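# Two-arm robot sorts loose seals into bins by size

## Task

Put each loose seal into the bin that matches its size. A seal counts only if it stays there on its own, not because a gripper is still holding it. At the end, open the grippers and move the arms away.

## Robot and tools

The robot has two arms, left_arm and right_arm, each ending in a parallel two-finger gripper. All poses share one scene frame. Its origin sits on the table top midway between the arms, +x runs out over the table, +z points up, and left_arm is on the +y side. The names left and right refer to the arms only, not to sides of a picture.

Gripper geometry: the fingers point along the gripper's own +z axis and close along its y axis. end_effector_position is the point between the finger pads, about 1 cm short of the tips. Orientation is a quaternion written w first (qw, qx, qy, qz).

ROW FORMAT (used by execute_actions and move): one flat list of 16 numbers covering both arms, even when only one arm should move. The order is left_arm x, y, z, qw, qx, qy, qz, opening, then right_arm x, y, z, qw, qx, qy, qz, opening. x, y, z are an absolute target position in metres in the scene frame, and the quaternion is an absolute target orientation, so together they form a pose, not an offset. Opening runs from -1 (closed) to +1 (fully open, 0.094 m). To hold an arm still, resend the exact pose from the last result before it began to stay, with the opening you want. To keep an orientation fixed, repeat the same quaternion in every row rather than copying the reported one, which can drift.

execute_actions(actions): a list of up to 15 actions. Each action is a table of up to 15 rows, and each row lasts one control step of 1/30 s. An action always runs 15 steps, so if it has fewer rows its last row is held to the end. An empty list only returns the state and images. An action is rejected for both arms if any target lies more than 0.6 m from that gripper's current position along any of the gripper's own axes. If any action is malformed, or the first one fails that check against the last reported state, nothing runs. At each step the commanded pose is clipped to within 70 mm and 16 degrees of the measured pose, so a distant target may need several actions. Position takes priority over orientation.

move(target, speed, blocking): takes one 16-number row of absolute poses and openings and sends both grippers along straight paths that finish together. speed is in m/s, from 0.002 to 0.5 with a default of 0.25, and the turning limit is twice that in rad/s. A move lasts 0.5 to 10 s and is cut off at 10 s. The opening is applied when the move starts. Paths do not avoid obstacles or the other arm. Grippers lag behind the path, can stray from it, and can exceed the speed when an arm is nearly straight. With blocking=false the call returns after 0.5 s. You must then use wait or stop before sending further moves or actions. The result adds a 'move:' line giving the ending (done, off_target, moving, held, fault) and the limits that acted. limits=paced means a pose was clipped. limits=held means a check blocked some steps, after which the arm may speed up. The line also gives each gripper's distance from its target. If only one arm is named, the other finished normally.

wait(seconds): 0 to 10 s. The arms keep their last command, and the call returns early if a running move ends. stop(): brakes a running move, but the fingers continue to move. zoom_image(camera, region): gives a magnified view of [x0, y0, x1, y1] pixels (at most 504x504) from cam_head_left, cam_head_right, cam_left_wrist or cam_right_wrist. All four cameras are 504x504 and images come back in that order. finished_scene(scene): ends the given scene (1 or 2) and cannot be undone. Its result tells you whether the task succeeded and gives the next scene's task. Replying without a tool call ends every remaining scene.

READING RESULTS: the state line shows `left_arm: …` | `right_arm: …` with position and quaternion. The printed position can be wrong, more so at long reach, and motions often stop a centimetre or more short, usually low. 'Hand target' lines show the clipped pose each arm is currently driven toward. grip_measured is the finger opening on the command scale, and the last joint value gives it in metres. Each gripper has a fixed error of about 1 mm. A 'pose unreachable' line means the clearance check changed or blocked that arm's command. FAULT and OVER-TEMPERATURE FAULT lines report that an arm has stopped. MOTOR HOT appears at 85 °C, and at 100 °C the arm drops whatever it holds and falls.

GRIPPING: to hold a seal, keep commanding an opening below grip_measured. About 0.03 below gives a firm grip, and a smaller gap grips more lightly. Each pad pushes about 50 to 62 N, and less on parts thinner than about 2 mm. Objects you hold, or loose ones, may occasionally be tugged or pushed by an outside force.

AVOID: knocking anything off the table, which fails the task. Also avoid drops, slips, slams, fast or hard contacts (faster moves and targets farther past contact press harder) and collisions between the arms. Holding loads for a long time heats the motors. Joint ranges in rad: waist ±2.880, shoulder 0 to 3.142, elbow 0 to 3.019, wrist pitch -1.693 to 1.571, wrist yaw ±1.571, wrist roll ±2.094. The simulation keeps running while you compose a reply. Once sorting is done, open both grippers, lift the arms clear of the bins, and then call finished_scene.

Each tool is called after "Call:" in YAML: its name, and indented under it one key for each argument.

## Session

Call:
execute_actions:
  actions: []

Scene clock: 0.00 s.
left_arm: end_effector_position=(+0.1412, +0.0524, +0.2758) grip_measured=+1.000 end_effector_quat_wxyz=(+0.152, +0.962, +0.023, +0.227) | right_arm: end_effector_position=(+0.6285, -0.5281, +0.1449) grip_measured=+1.000 end_effector_quat_wxyz=(+0.239, +0.320, +0.705, +0.585)
Joint positions: left_arm=[-1.294  0.905  0.952 -1.154 -0.314  1.977  0.094] | right_arm=[-0.555  1.937  1.264  0.066 -1.212  1.033  0.094]
Joint velocities: left_arm=[-0.005  0.005 -0.002 -0.007 -0.037 -0.022  0.   ] | right_arm=[-0.024 -0.005 -0.002 -0.012  0.037 -0.022  0.   ]
Motor temperatures (°C, as the motors report them): left_arm=[26 27 27 24 23 23] | right_arm=[24 24 24 27 26 24]
Hand target (left_arm): +0.144, +0.046, +0.293; +0.169, +0.957, +0.026, +0.234
Hand target (right_arm): +0.635, -0.532, +0.155; +0.249, +0.312, +0.706, +0.584

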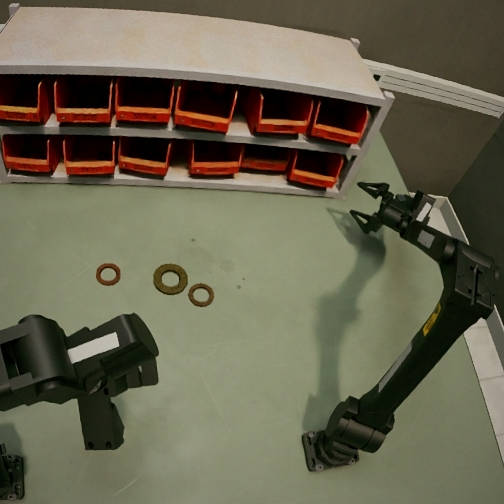

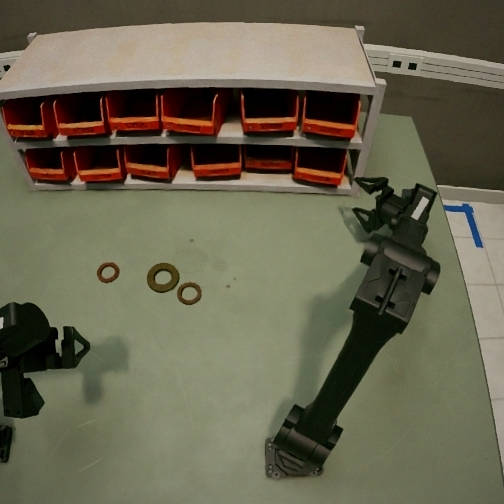

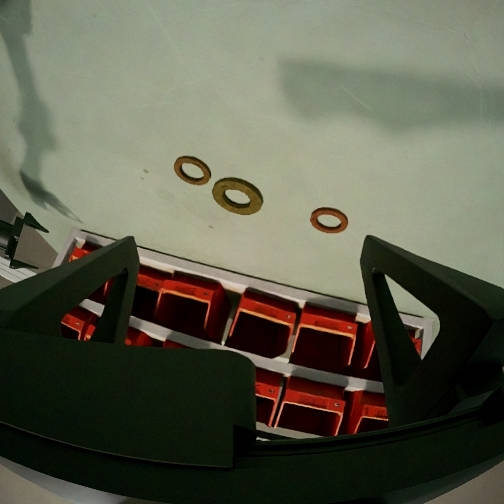

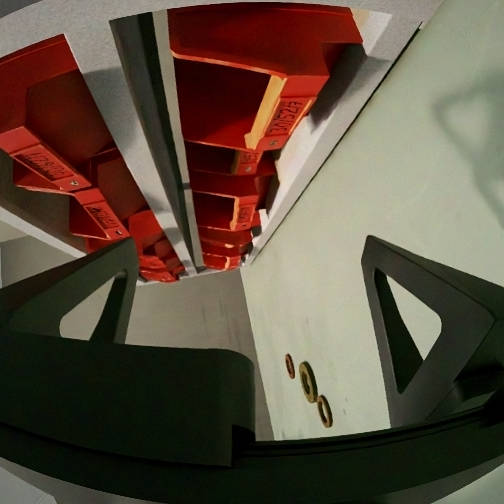

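Call:
move:
  target: [0.2,0.1,0.29,0.29,0.645,0.645,-0.29,1,0.5,-0.42,0.22,0.5,0.15,0.8,0.3,1]
  speed: 0.4

Call:
move:
  target: [0.45,0.2,0.24,0.71,0,0.70,0,1,0.45,-0.27,0.24,0.71,0,0.70,0,1]
  speed: 0.4

Call:
zoom_image:
  camera: "cam_left_wrist"
  region: [50, 0, 300, 220]

Call:
zoom_image:
  camera: "cam_left_wrist"
  region: [254, 0, 504, 220]

Call:
zoom_image:
  camera: "cam_right_wrist"
  region: [0, 0, 250, 240]

Call:
zoom_image:
  camera: "cam_right_wrist"
  region: [200, 0, 450, 240]

Scene clock: 5.53 s.
left_arm: end_effector_position=(+0.1986, +0.1017, +0.2880) grip_measured=+1.000 end_effector_quat_wxyz=(+0.283, +0.655, +0.642, -0.280) | right_arm: end_effector_position=(+0.5023, -0.4192, +0.2182) grip_measured=+1.000 end_effector_quat_wxyz=(+0.490, +0.160, +0.801, +0.304)
Joint positions: left_arm=[-0.554  0.905  0.911 -1.143  0.719  0.974  0.094] | right_arm=[-0.366  1.285  0.715  0.14  -0.638  0.486  0.094]
Joint velocities: left_arm=[ 0.005 -0.005  0.007 -0.012  0.081 -0.066  0.   ] | right_arm=[ 0.005 -0.005 -0.002 -0.007 -0.095 -0.051  0.   ]
Motor temperatures (°C, as the motors report them): left_arm=[26 27 28 24 23 23] | right_arm=[24 24 25 27 26 24]
Hand target (left_arm): +0.202, +0.102, +0.288; +0.288, +0.649, +0.646, -0.280
Hand target (right_arm): +0.503, -0.417, +0.224; +0.500, +0.150, +0.798, +0.301
Off the commanded pose (left_arm): 0.003 m, 2 deg.
Off the commanded pose (right_arm): 0.003 m, 2 deg.
move: done

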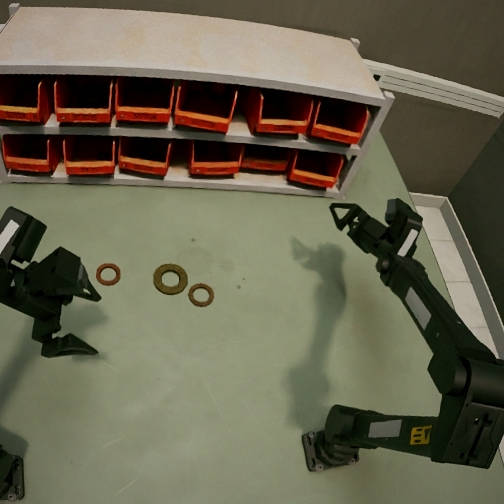

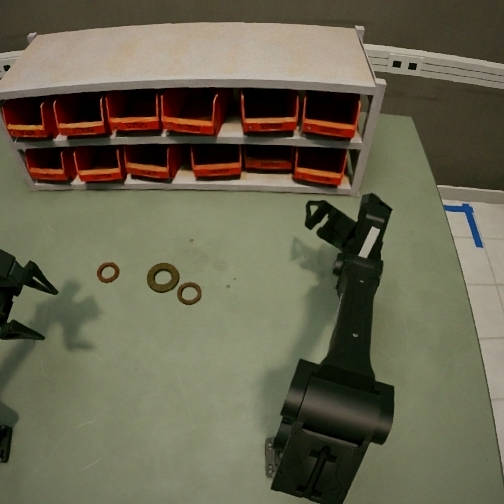

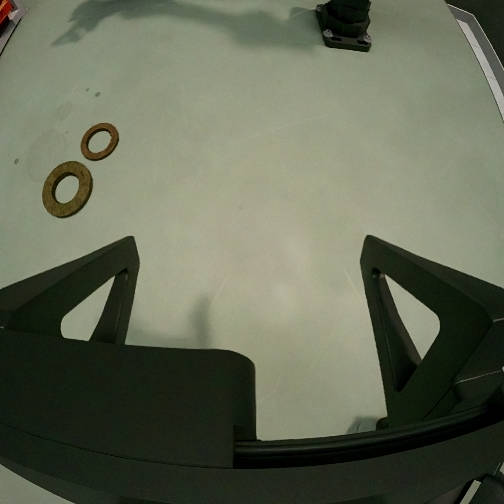

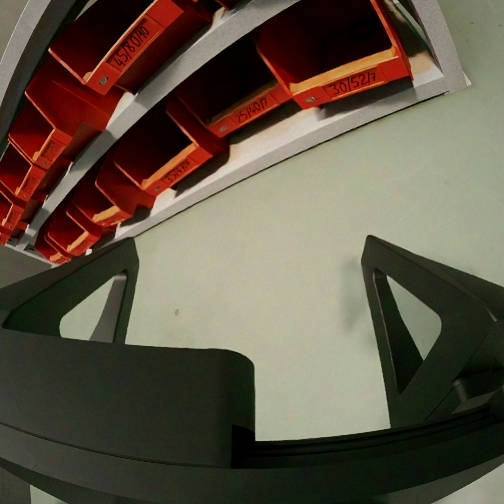

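Scene clock: 8.23 s.
left_arm: end_effector_position=(+0.4379, +0.2073, +0.2158) grip_measured=+1.000 end_effector_quat_wxyz=(+0.686, +0.009, +0.727, +0.020) | right_arm: end_effector_position=(+0.4512, -0.2664, +0.2419) grip_measured=+1.000 end_effector_quat_wxyz=(+0.711, +0.003, +0.703, +0.006)
Joint positions: left_arm=[-0.527  1.324  0.486  0.774 -0.44   0.014  0.094] | right_arm=[0.275 1.196 0.417 0.79  0.312 0.009 0.094]
Joint velocities: left_arm=[-0.005  0.005  0.012 -0.012 -0.022 -0.037  0.   ] | right_arm=[-0.005  0.005 -0.002  0.002  0.007 -0.007  0.   ]
Motor temperatures (°C, as the motors report them): left_arm=[26 27 28 24 23 23] | right_arm=[24 24 25 27 26 24]
Hand target (left_arm): +0.449, +0.197, +0.244; +0.709, -0.004, +0.705, +0.002
Hand target (right_arm): +0.451, -0.265, +0.240; +0.712, -0.000, +0.702, +0.003
Off the commanded pose (left_arm): 0.028 m, 5 deg.
Off the commanded pose (right_arm): 0.004 m, 1 deg.
move: off_target (left_arm)

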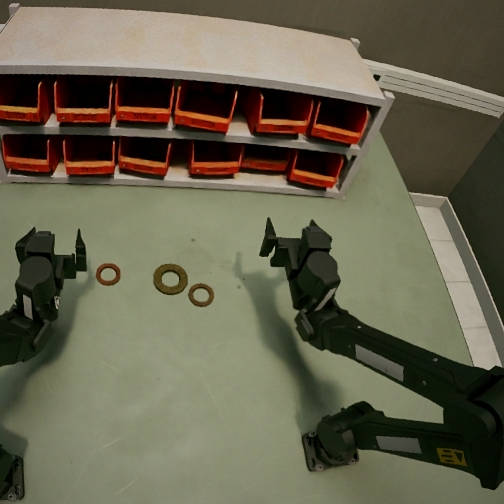

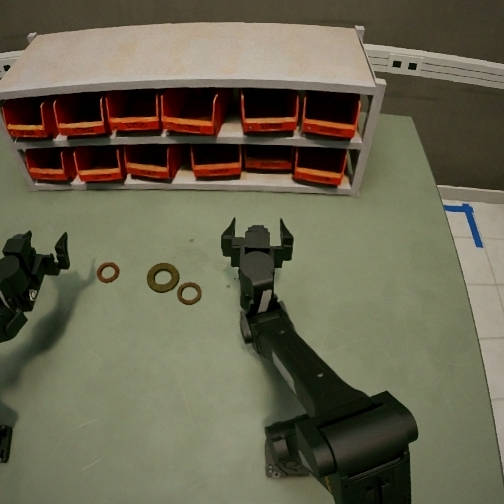

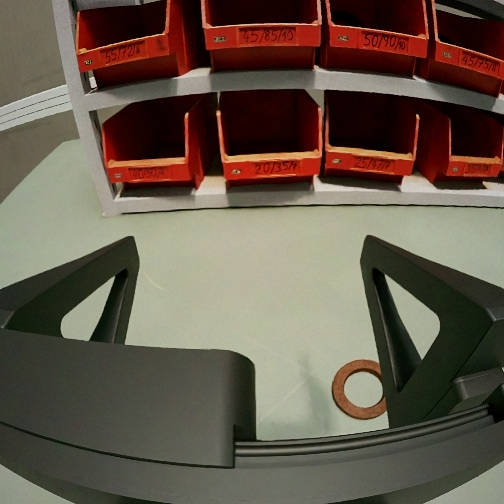

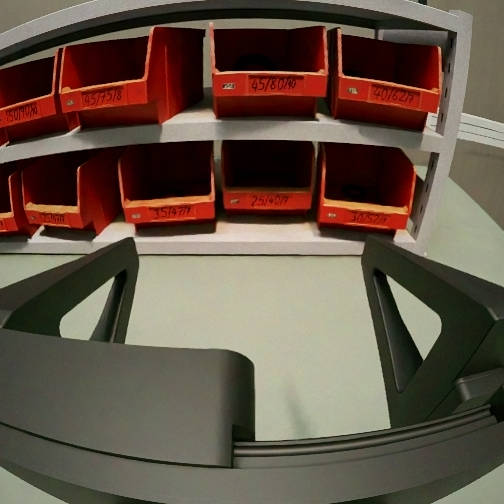

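Region (50, 0, 300, 220) of cam_left_wrist's 504x504 image, scaled by 2.016, with more detail than that image has; it fills the top 444 rows of this view, and the rest is white.

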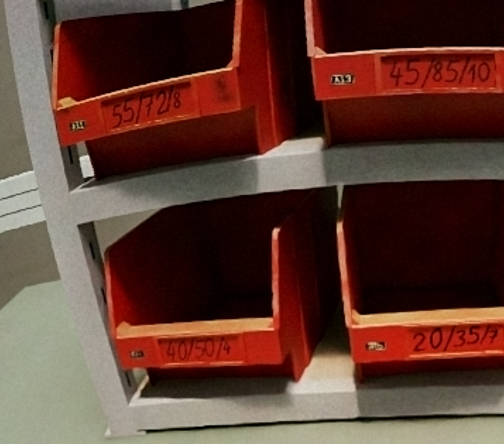

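Region (254, 0, 504, 220) of cam_left_wrist's 504x504 image, scaled by 2.016, with more detail than that image has; it fills the top 444 rows of this view, and the rest is white.

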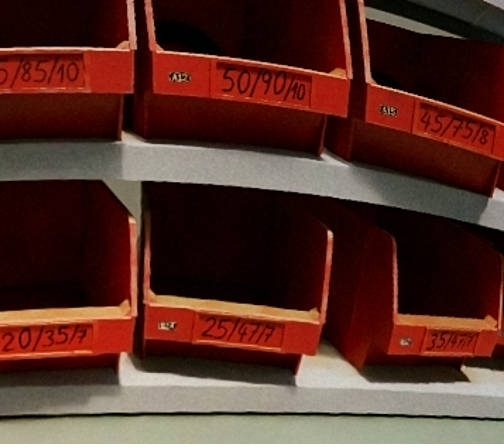

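Region (0, 0, 250, 240) of cam_right_wrist's 504x504 image, scaled by 2.016, with more detail than that image has; it fills the top 484 rows of this view, and the rest is white.

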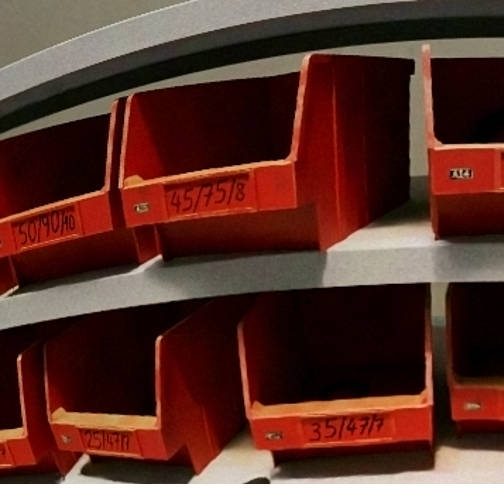

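Region (200, 0, 450, 240) of cam_right_wrist's 504x504 image, scaled by 2.016, with more detail than that image has; it fills the top 484 rows of this view, and the rest is white.

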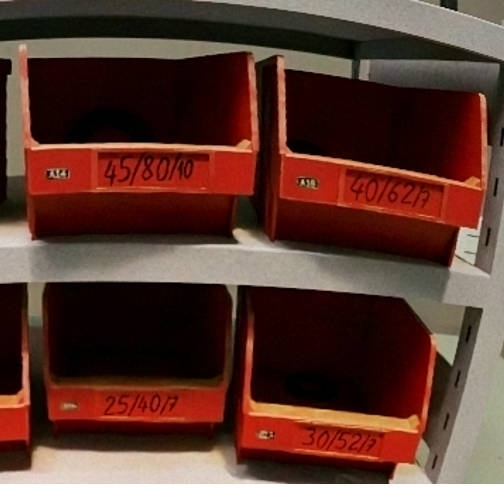

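Call:
move:
  target: [0.40,0.2,0.2,0.46,0,0.888,0,0,0.42,-0.11,0.075,0.449,-0.192,0.867,0.099,0.7]

Scene clock: 12.90 s.
left_arm: end_effector_position=(+0.3842, +0.2122, +0.1595) grip_measured=+0.002 end_effector_quat_wxyz=(+0.430, +0.014, +0.902, +0.021) | right_arm: end_effector_position=(+0.4080, -0.1198, +0.0606) grip_measured=+0.701 end_effector_quat_wxyz=(+0.437, -0.190, +0.874, +0.092)
Joint positions: left_arm=[-0.538  1.124  0.622 -0.234 -0.359 -0.245  0.047] | right_arm=[0.533 1.459 0.531 0.279 0.122 0.087 0.08 ]
Joint velocities: left_arm=[-0.015 -0.005  0.007  0.002 -0.007 -0.066 -0.   ] | right_arm=[ 0.015 -0.015  0.027  0.007  0.007 -0.022  0.   ]
Motor temperatures (°C, as the motors report them): left_arm=[26 27 29 24 23 23] | right_arm=[24 24 25 27 26 24]
Hand target (left_arm): +0.399, +0.201, +0.201; +0.461, +0.003, +0.887, +0.000
Hand target (right_arm): +0.421, -0.108, +0.073; +0.446, -0.187, +0.869, +0.101
Off the commanded pose (left_arm): 0.045 m, 5 deg.
Off the commanded pose (right_arm): 0.021 m, 2 deg.
move: off_target (left_arm, right_arm)

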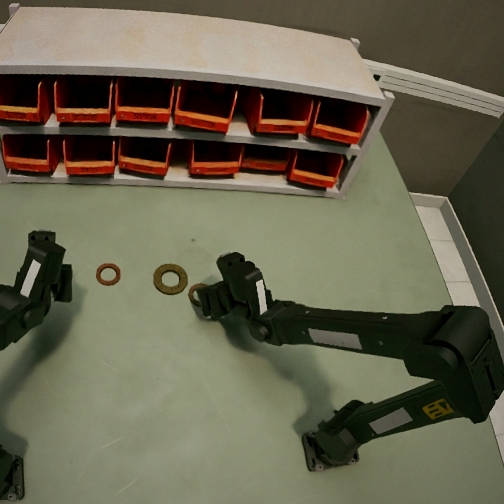

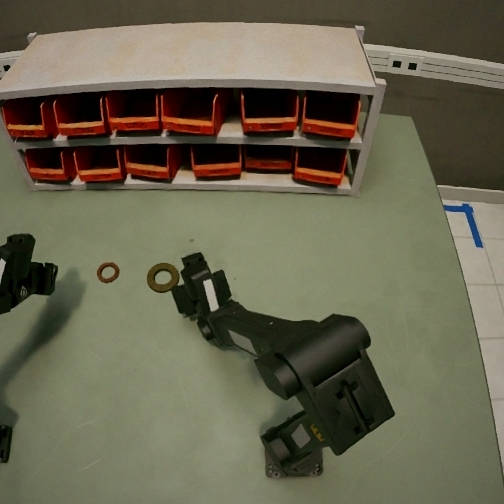

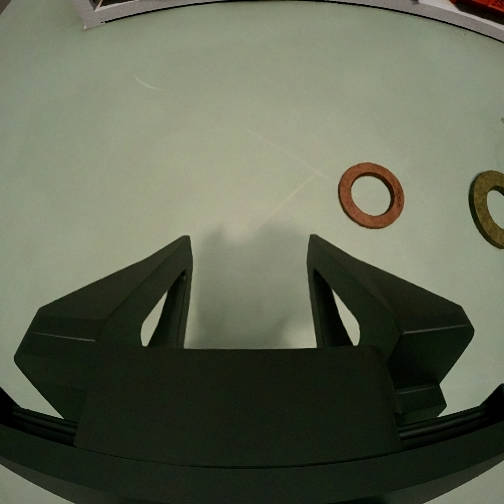

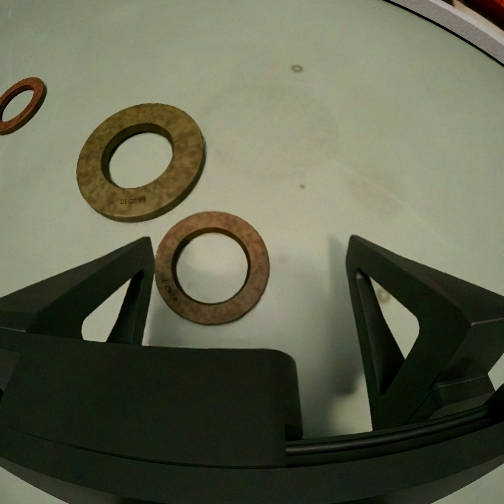

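Call:
zoom_image:
  camera: "cam_right_wrist"
  region: [70, 95, 290, 330]

Call:
move:
  target: [0.40,0.2,0.2,0.46,0,0.888,0,0,0.413,-0.089,0.035,0.449,-0.192,0.867,0.099,0.7]
  speed: 0.08

Region (70, 95, 290, 330) of cam_right_wrist's 504x504 image, scaled by 2.145, with more detail than that image has; it fills the left 472 columns of this view, and the rest is white.

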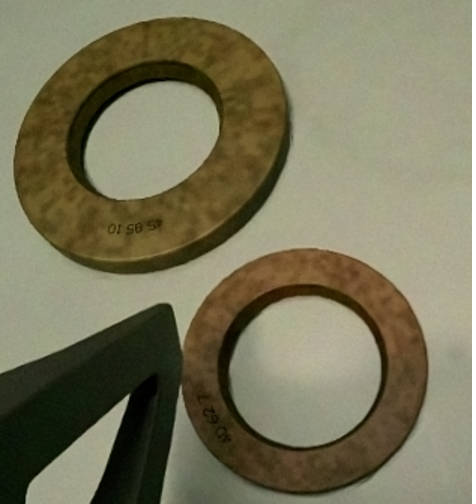

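Scene clock: 14.83 s.
left_arm: end_effector_position=(+0.3829, +0.2123, +0.1603) grip_measured=+0.002 end_effector_quat_wxyz=(+0.430, +0.009, +0.903, +0.018) | right_arm: end_effector_position=(+0.4025, -0.0993, +0.0257) grip_measured=+0.701 end_effector_quat_wxyz=(+0.435, -0.197, +0.874, +0.092)
Joint positions: left_arm=[-0.539  1.119  0.622 -0.241 -0.359 -0.257  0.047] | right_arm=[0.589 1.589 0.531 0.398 0.159 0.108 0.08 ]
Joint velocities: left_arm=[-0.015  0.005 -0.012  0.007 -0.095 -0.007  0.   ] | right_arm=[-0.005 -0.005  0.012  0.007 -0.037 -0.022 -0.001]
Motor temperatures (°C, as the motors report them): left_arm=[26 27 30 24 23 23] | right_arm=[24 24 25 27 26 24]
Hand target (left_arm): +0.397, +0.201, +0.201; +0.460, -0.000, +0.888, -0.001
Hand target (right_arm): +0.413, -0.089, +0.034; +0.449, -0.192, +0.867, +0.099
Off the commanded pose (left_arm): 0.045 m, 5 deg.
Off the commanded pose (right_arm): 0.017 m, 2 deg.
move: off_target (left_arm, right_arm)

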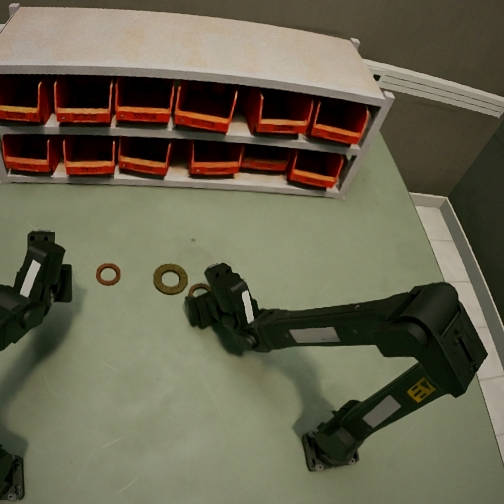

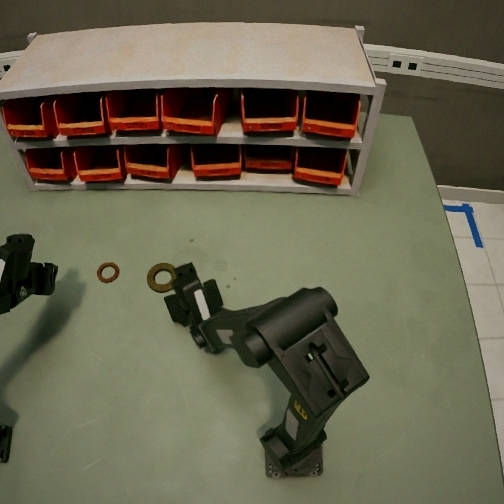

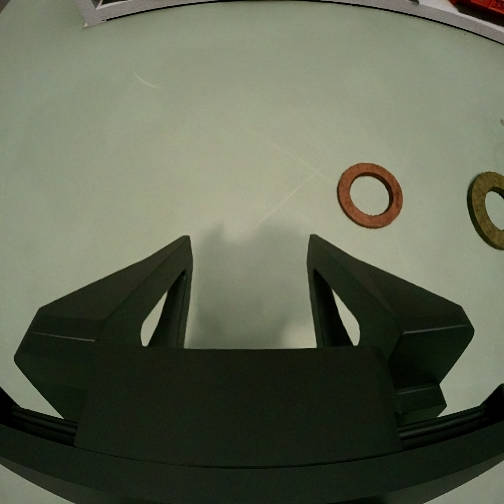

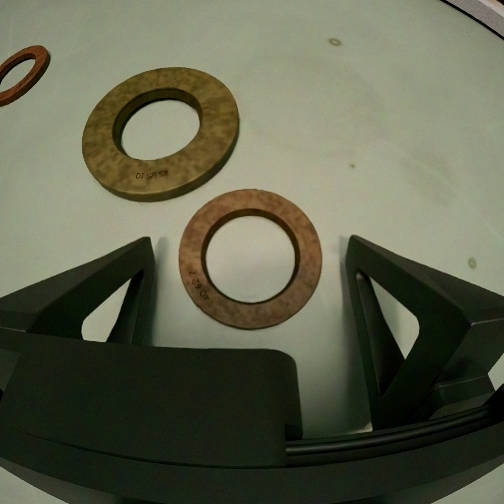

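Call:
execute_actions:
  actions:
    - [[0.40,0.2,0.2,0.46,0,0.888,0,0,0.416,-0.088,0.019,0.449,-0.192,0.867,0.099,0.6]]
    - [[0.40,0.2,0.2,0.46,0,0.888,0,0,0.416,-0.088,0.017,0.449,-0.192,0.867,0.099,0.38]]
    - [[0.40,0.2,0.2,0.46,0,0.888,0,0,0.416,-0.088,0.017,0.449,-0.192,0.867,0.099,0.26]]

Scene clock: 17.57 s.
left_arm: end_effector_position=(+0.3829, +0.2123, +0.1603) grip_measured=+0.002 end_effector_quat_wxyz=(+0.430, +0.009, +0.903, +0.018) | right_arm: end_effector_position=(+0.4073, -0.0958, +0.0155) grip_measured=+0.282 end_effector_quat_wxyz=(+0.442, -0.193, +0.871, +0.096)
Joint positions: left_arm=[-0.539  1.119  0.622 -0.241 -0.359 -0.257  0.047] | right_arm=[0.589 1.643 0.534 0.467 0.159 0.113 0.06 ]
Joint velocities: left_arm=[-0.005 -0.005  0.007  0.002  0.037 -0.007 -0.   ] | right_arm=[-0.005 -0.005  0.007  0.007 -0.037  0.022 -0.   ]
Motor temperatures (°C, as the motors report them): left_arm=[26 27 30 24 23 23] | right_arm=[24 24 25 27 26 24]
Hand target (left_arm): +0.397, +0.201, +0.201; +0.460, -0.000, +0.888, -0.001
Hand target (right_arm): +0.416, -0.088, +0.017; +0.449, -0.192, +0.867, +0.099
Off the commanded pose (left_arm): 0.045 m, 5 deg.
Off the commanded pose (right_arm): 0.012 m, 1 deg.

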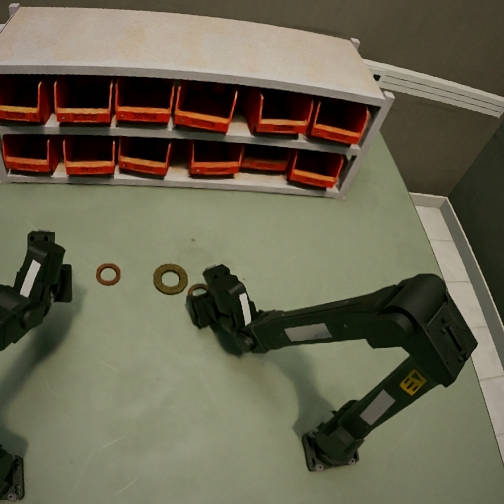

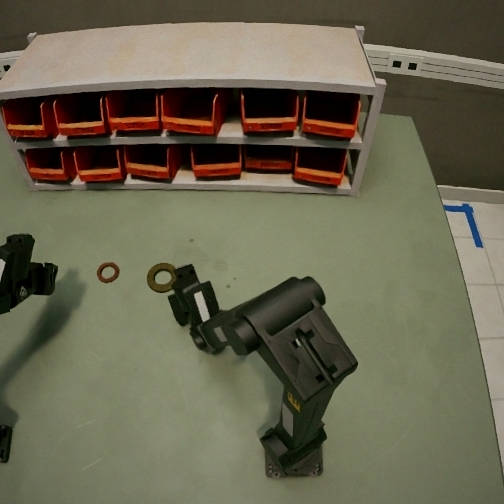

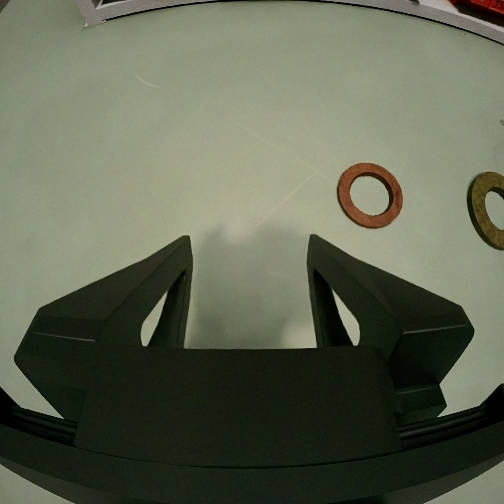

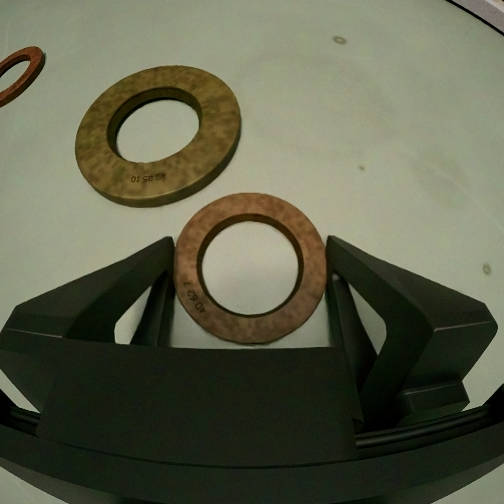

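Call:
move:
  target: [0.41,0.14,0.2,0.386,0.237,0.885,-0.104,0,0.42,-0.15,0.14,0.449,-0.192,0.867,0.099,0.25]
  speed: 0.2

Call:
move:
  target: [0.445,-0.085,0.09,0.386,0.237,0.885,-0.104,0,0.65,-0.44,0.36,0.64,0,0.768,0,0.25]

Scene clock: 20.73 s.
left_arm: end_effector_position=(+0.3873, +0.1446, +0.1753) grip_measured=+0.002 end_effector_quat_wxyz=(+0.369, +0.235, +0.893, -0.105) | right_arm: end_effector_position=(+0.4015, -0.1581, +0.1165) grip_measured=+0.282 end_effector_quat_wxyz=(+0.429, -0.193, +0.878, +0.094)
Joint positions: left_arm=[-0.501  1.174  0.751 -0.364  0.095  0.076  0.047] | right_arm=[0.435 1.227 0.54  0.024 0.033 0.026 0.06 ]
Joint velocities: left_arm=[-0.015 -0.005  0.007 -0.002 -0.051  0.037 -0.001] | right_arm=[ 0.005 -0.024 -0.012 -0.007  0.007 -0.037 -0.001]
Motor temperatures (°C, as the motors report them): left_arm=[26 27 31 24 23 23] | right_arm=[24 24 26 27 26 24]
Hand target (left_arm): +0.407, +0.141, +0.201; +0.388, +0.237, +0.885, -0.103
Hand target (right_arm): +0.419, -0.152, +0.143; +0.450, -0.192, +0.866, +0.098
Off the commanded pose (left_arm): 0.034 m, 2 deg.
Off the commanded pose (right_arm): 0.031 m, 3 deg.
move: off_target (left_arm, right_arm)

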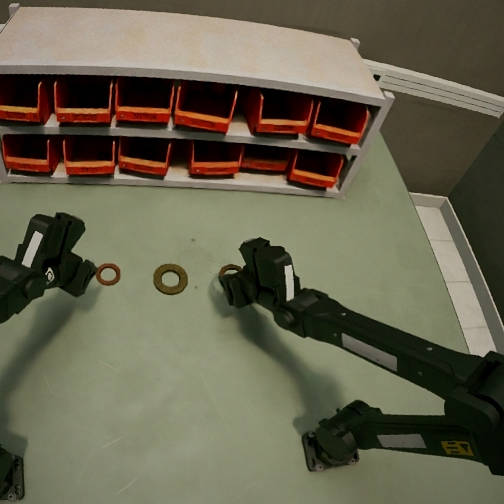

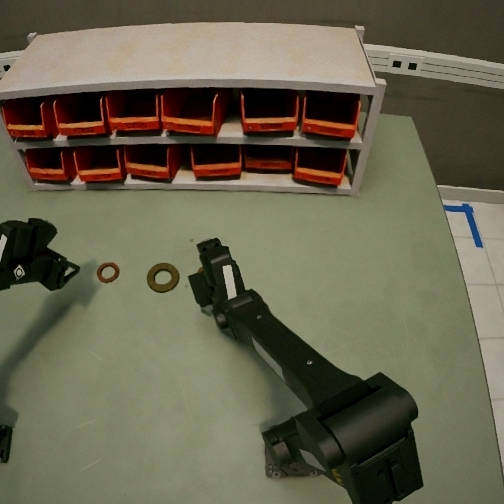

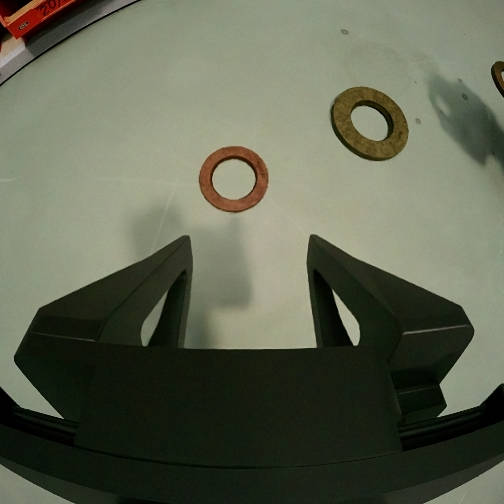

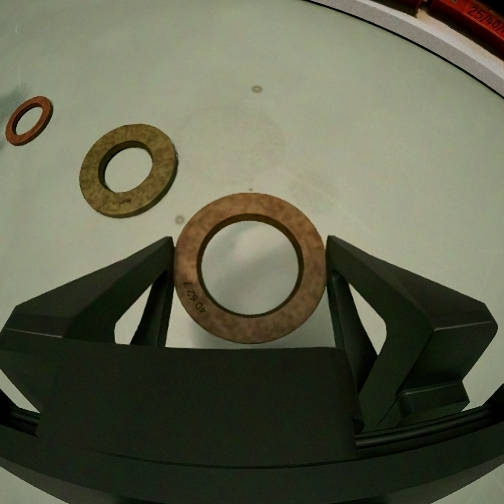

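Scene clock: 22.93 s.
left_arm: end_effector_position=(+0.4222, -0.0675, +0.0682) grip_measured=+0.002 end_effector_quat_wxyz=(+0.359, +0.247, +0.895, -0.092) | right_arm: end_effector_position=(+0.6307, -0.4453, +0.3313) grip_measured=+0.282 end_effector_quat_wxyz=(+0.621, -0.005, +0.784, -0.000)
Joint positions: left_arm=[-0.884  1.733  1.034 -0.13  -0.18  -0.175  0.047] | right_arm=[-0.229  1.436  1.097  0.105 -0.189 -0.052  0.06 ]
Joint velocities: left_arm=[-0.005 -0.015 -0.002 -0.007 -0.066  0.037 -0.001] | right_arm=[-0.005  0.005  0.007  0.012 -0.037 -0.037 -0.   ]
Motor temperatures (°C, as the motors report them): left_arm=[26 27 31 24 23 23] | right_arm=[24 24 26 27 26 24]
Hand target (left_arm): +0.440, -0.088, +0.091; +0.386, +0.235, +0.886, -0.109
Hand target (right_arm): +0.644, -0.448, +0.359; +0.643, -0.005, +0.766, -0.001
Off the commanded pose (left_arm): 0.036 m, 4 deg.
Off the commanded pose (right_arm): 0.035 m, 3 deg.
move: off_target (left_arm, right_arm)

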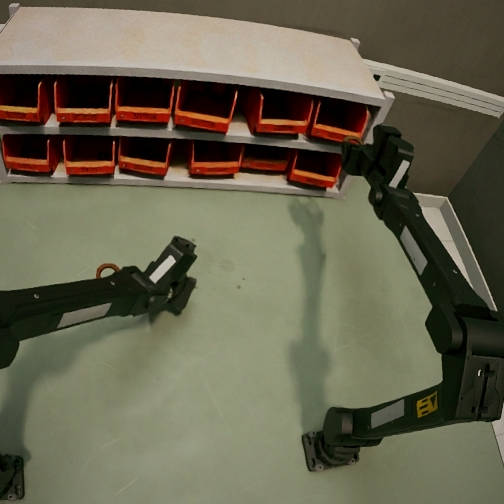

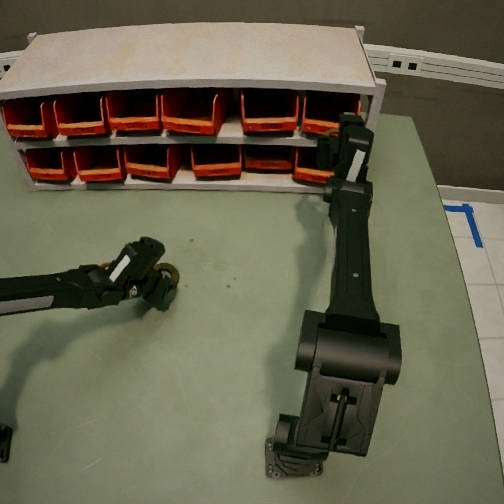

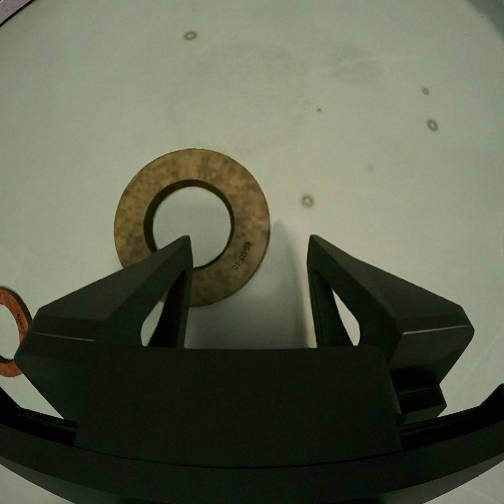

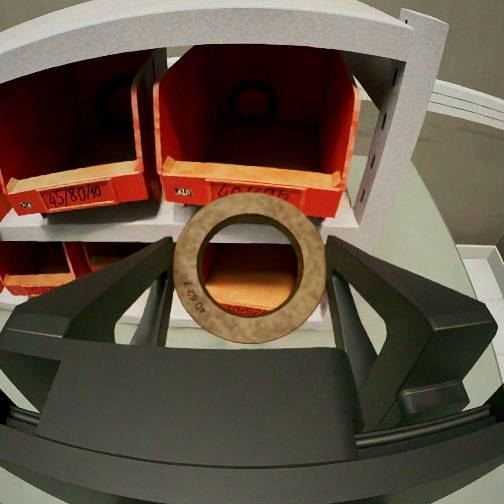

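Call:
move:
  target: [0.464,-0.096,0.065,0.386,0.237,0.885,-0.104,-0.15,0.77,-0.447,0.362,0.64,0,0.768,0,0.25]
  speed: 0.1

Scene clock: 26.10 s.
left_arm: end_effector_position=(+0.4387, -0.0806, +0.0478) grip_measured=-0.148 end_effector_quat_wxyz=(+0.361, +0.244, +0.895, -0.092) | right_arm: end_effector_position=(+0.7544, -0.4511, +0.3370) grip_measured=+0.282 end_effector_quat_wxyz=(+0.627, -0.000, +0.779, -0.001)
Joint positions: left_arm=[-0.881  1.813  1.081 -0.093 -0.18  -0.176  0.04 ] | right_arm=[-0.198  1.74   1.468  0.053 -0.152 -0.035  0.06 ]
Joint velocities: left_arm=[-0.005  0.005 -0.002  0.002  0.007 -0.007  0.001] | right_arm=[-0.005 -0.005  0.007  0.007  0.022 -0.007 -0.   ]
Motor temperatures (°C, as the motors report them): left_arm=[26 28 31 25 23 23] | right_arm=[24 24 27 27 26 24]
Hand target (left_arm): +0.462, -0.095, +0.066; +0.386, +0.237, +0.885, -0.104
Hand target (right_arm): +0.767, -0.448, +0.360; +0.641, -0.000, +0.768, +0.000
Off the commanded pose (left_arm): 0.034 m, 3 deg.
Off the commanded pose (right_arm): 0.030 m, 2 deg.
move: off_target (left_arm, right_arm)

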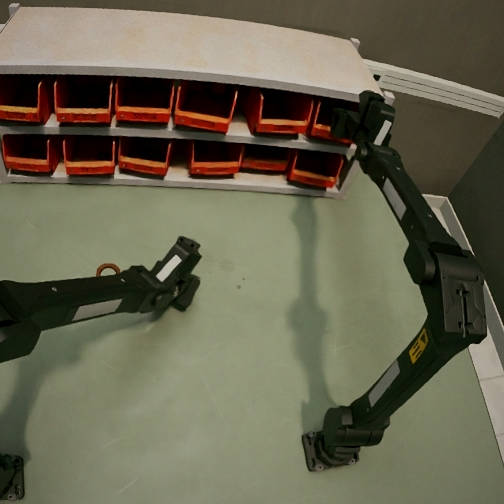

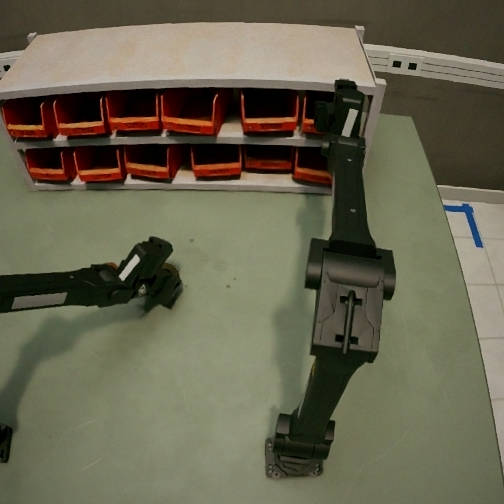

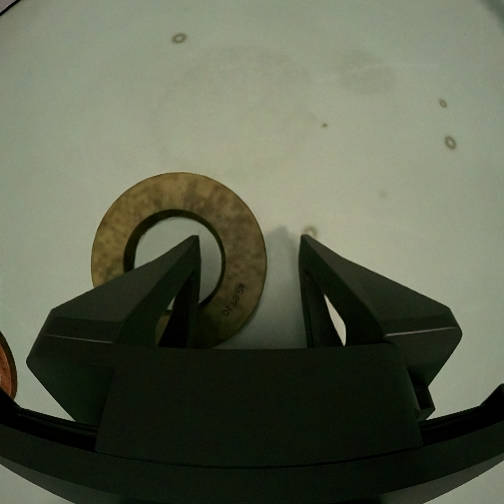

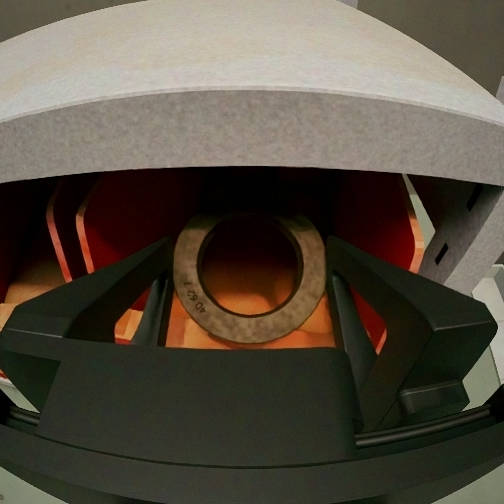

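Call:
move:
  target: [0.468,-0.093,0.04,0.386,0.237,0.885,-0.104,-0.1,0.805,-0.447,0.34,0.64,0,0.768,0,0.25]
  speed: 0.05

Scene clock: 28.33 s.
left_arm: end_effector_position=(+0.4472, -0.0810, +0.0287) grip_measured=-0.102 end_effector_quat_wxyz=(+0.366, +0.239, +0.894, -0.096) | right_arm: end_effector_position=(+0.7886, -0.4506, +0.3149) grip_measured=+0.282 end_effector_quat_wxyz=(+0.622, +0.001, +0.783, -0.001)
Joint positions: left_arm=[-0.87   1.861  1.081 -0.031 -0.175 -0.176  0.042] | right_arm=[-0.188  1.84   1.557  0.053 -0.142 -0.033  0.06 ]
Joint velocities: left_arm=[-0.005 -0.005  0.002  0.012 -0.022  0.051 -0.   ] | right_arm=[-0.015 -0.005 -0.007 -0.012 -0.11  -0.081  0.   ]
Motor temperatures (°C, as the motors report them): left_arm=[26 28 31 25 23 23] | right_arm=[24 25 27 27 26 24]
Hand target (left_arm): +0.467, -0.092, +0.041; +0.386, +0.237, +0.885, -0.104
Hand target (right_arm): +0.802, -0.447, +0.339; +0.640, -0.000, +0.768, +0.000
Off the commanded pose (left_arm): 0.027 m, 3 deg.
Off the commanded pose (right_arm): 0.030 m, 3 deg.
move: off_target (left_arm, right_arm)

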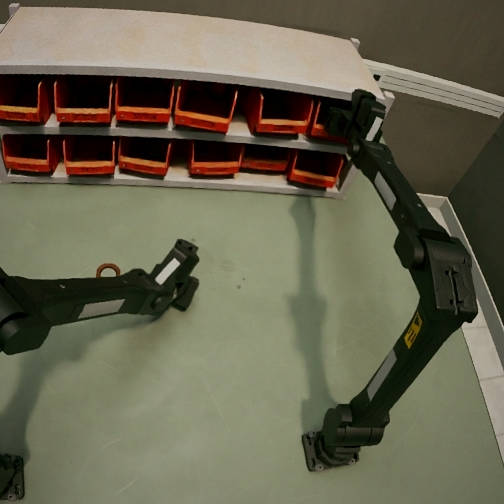

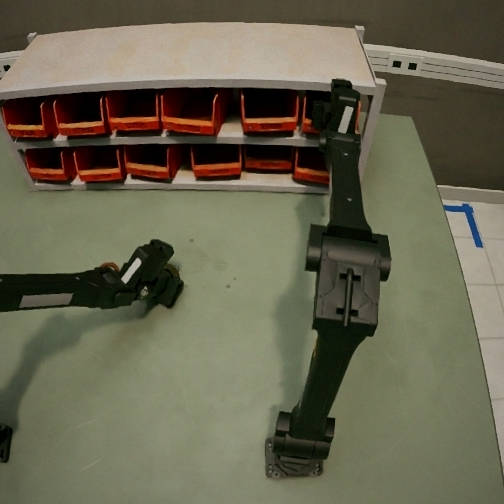

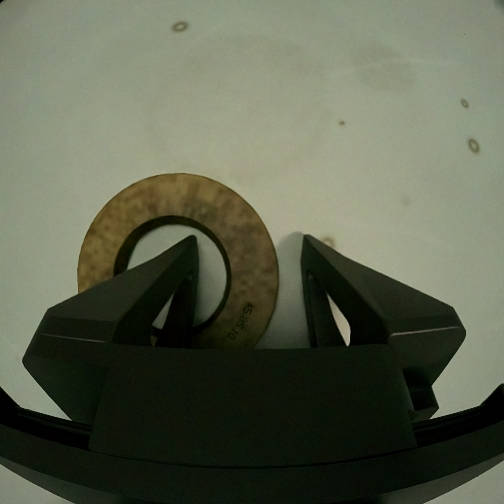

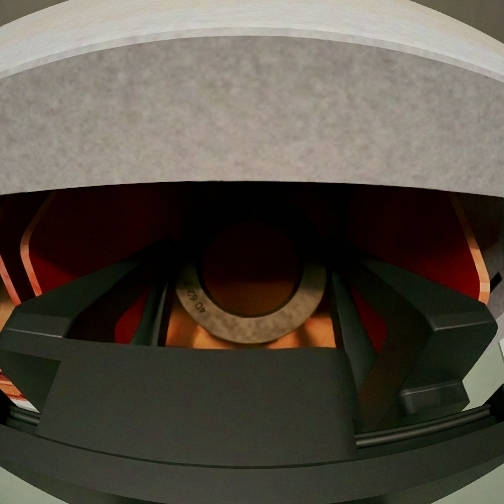

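Call:
execute_actions:
  actions:
    - [[0.455,-0.086,0.028,0.386,0.237,0.885,-0.104,-0.1,0.816,-0.449,0.337,0.64,0,0.768,0,0.25]]
    - [[0.455,-0.086,0.026,0.386,0.237,0.885,-0.104,-0.4,0.816,-0.449,0.337,0.64,0,0.768,0,0.4]]

Scene clock: 30.27 s.
left_arm: end_effector_position=(+0.4530, -0.0863, +0.0356) grip_measured=-0.398 end_effector_quat_wxyz=(+0.385, +0.235, +0.886, -0.106) | right_arm: end_effector_position=(+0.8004, -0.4524, +0.3150) grip_measured=+0.399 end_effector_quat_wxyz=(+0.625, +0.000, +0.780, -0.001)
Joint positions: left_arm=[-0.87   1.863  1.08   0.018 -0.176 -0.176  0.028] | right_arm=[-0.188  1.87   1.596  0.053 -0.142 -0.033  0.066]
Joint velocities: left_arm=[-0.005 -0.005 -0.017  0.017  0.037 -0.066 -0.   ] | right_arm=[-0.005 -0.005  0.017  0.007 -0.051  0.037 -0.   ]
Motor temperatures (°C, as the motors report them): left_arm=[26 28 31 25 23 23] | right_arm=[24 25 28 27 26 24]
Hand target (left_arm): +0.455, -0.086, +0.026; +0.386, +0.237, +0.885, -0.104
Hand target (right_arm): +0.814, -0.449, +0.337; +0.640, -0.000, +0.768, +0.000
Off the commanded pose (left_arm): 0.010 m, 0 deg.
Off the commanded pose (right_arm): 0.027 m, 2 deg.

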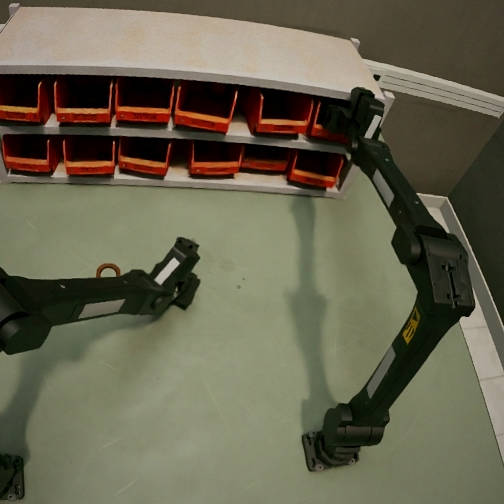

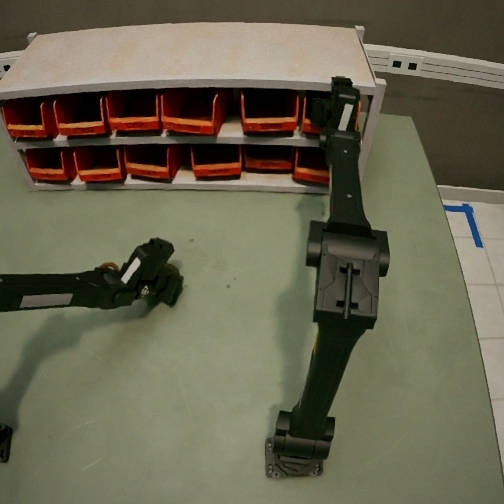

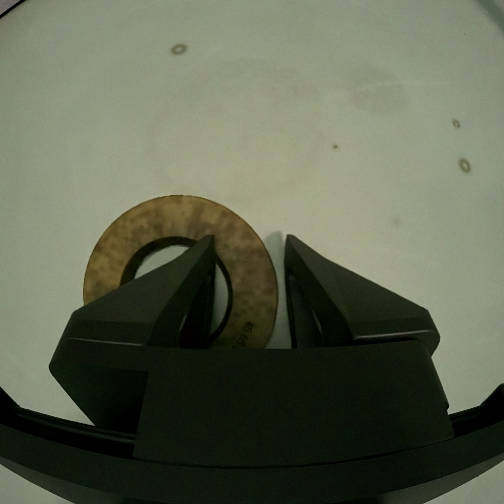

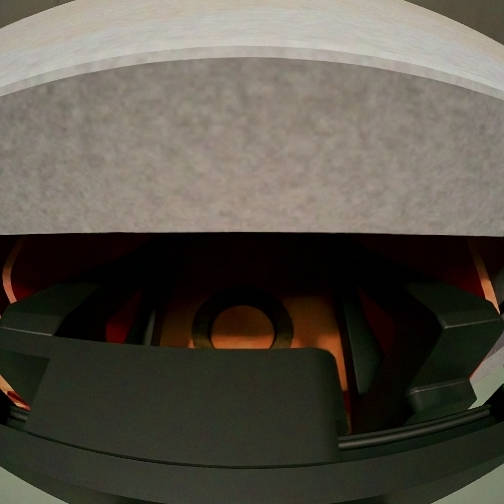

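Call:
move:
  target: [0.441,-0.078,0.022,0.386,0.237,0.885,-0.104,-0.1,0.62,-0.445,0.35,0.64,0,0.768,0,0.4]
  speed: 0.15

Scene clock: 32.73 s.
left_arm: end_effector_position=(+0.4475, -0.0806, +0.0281) grip_measured=-0.102 end_effector_quat_wxyz=(+0.389, +0.233, +0.885, -0.107) | right_arm: end_effector_position=(+0.6213, -0.4390, +0.3467) grip_measured=+0.399 end_effector_quat_wxyz=(+0.633, -0.002, +0.774, +0.001)
Joint positions: left_arm=[-0.87   1.863  1.046  0.063 -0.178 -0.176  0.042] | right_arm=[-0.22   1.398  1.081  0.114 -0.18  -0.037  0.066]
Joint velocities: left_arm=[-0.005  0.015 -0.012  0.002 -0.022 -0.037 -0.003] | right_arm=[ 0.005  0.005  0.017 -0.007 -0.037 -0.037 -0.003]
Motor temperatures (°C, as the motors report them): left_arm=[26 28 30 25 23 23] | right_arm=[24 25 28 27 26 24]
Hand target (left_arm): +0.441, -0.078, +0.022; +0.386, +0.237, +0.885, -0.104
Hand target (right_arm): +0.621, -0.443, +0.353; +0.640, -0.000, +0.768, -0.000
Off the commanded pose (left_arm): 0.009 m, 1 deg.
Off the commanded pose (right_arm): 0.007 m, 1 deg.
move: done

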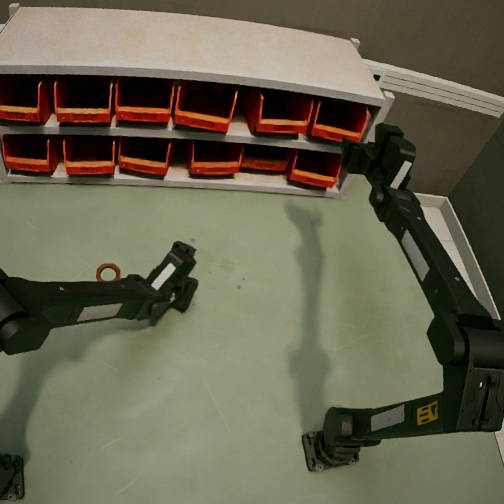

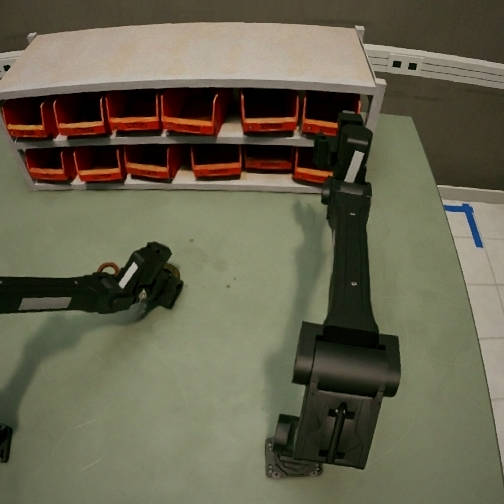

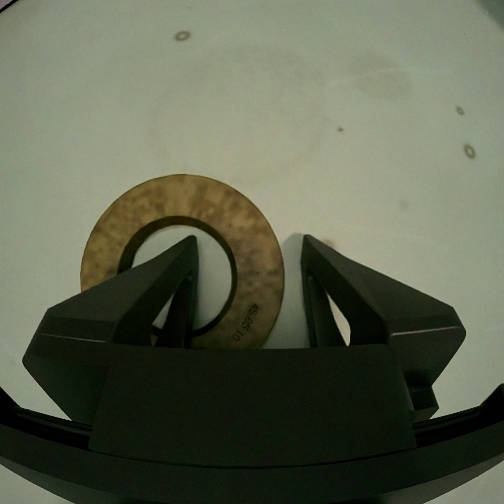

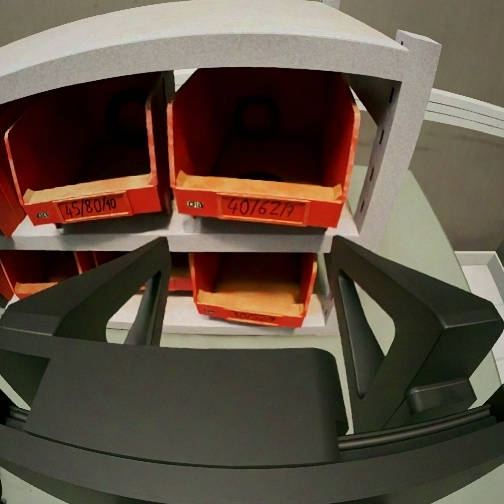

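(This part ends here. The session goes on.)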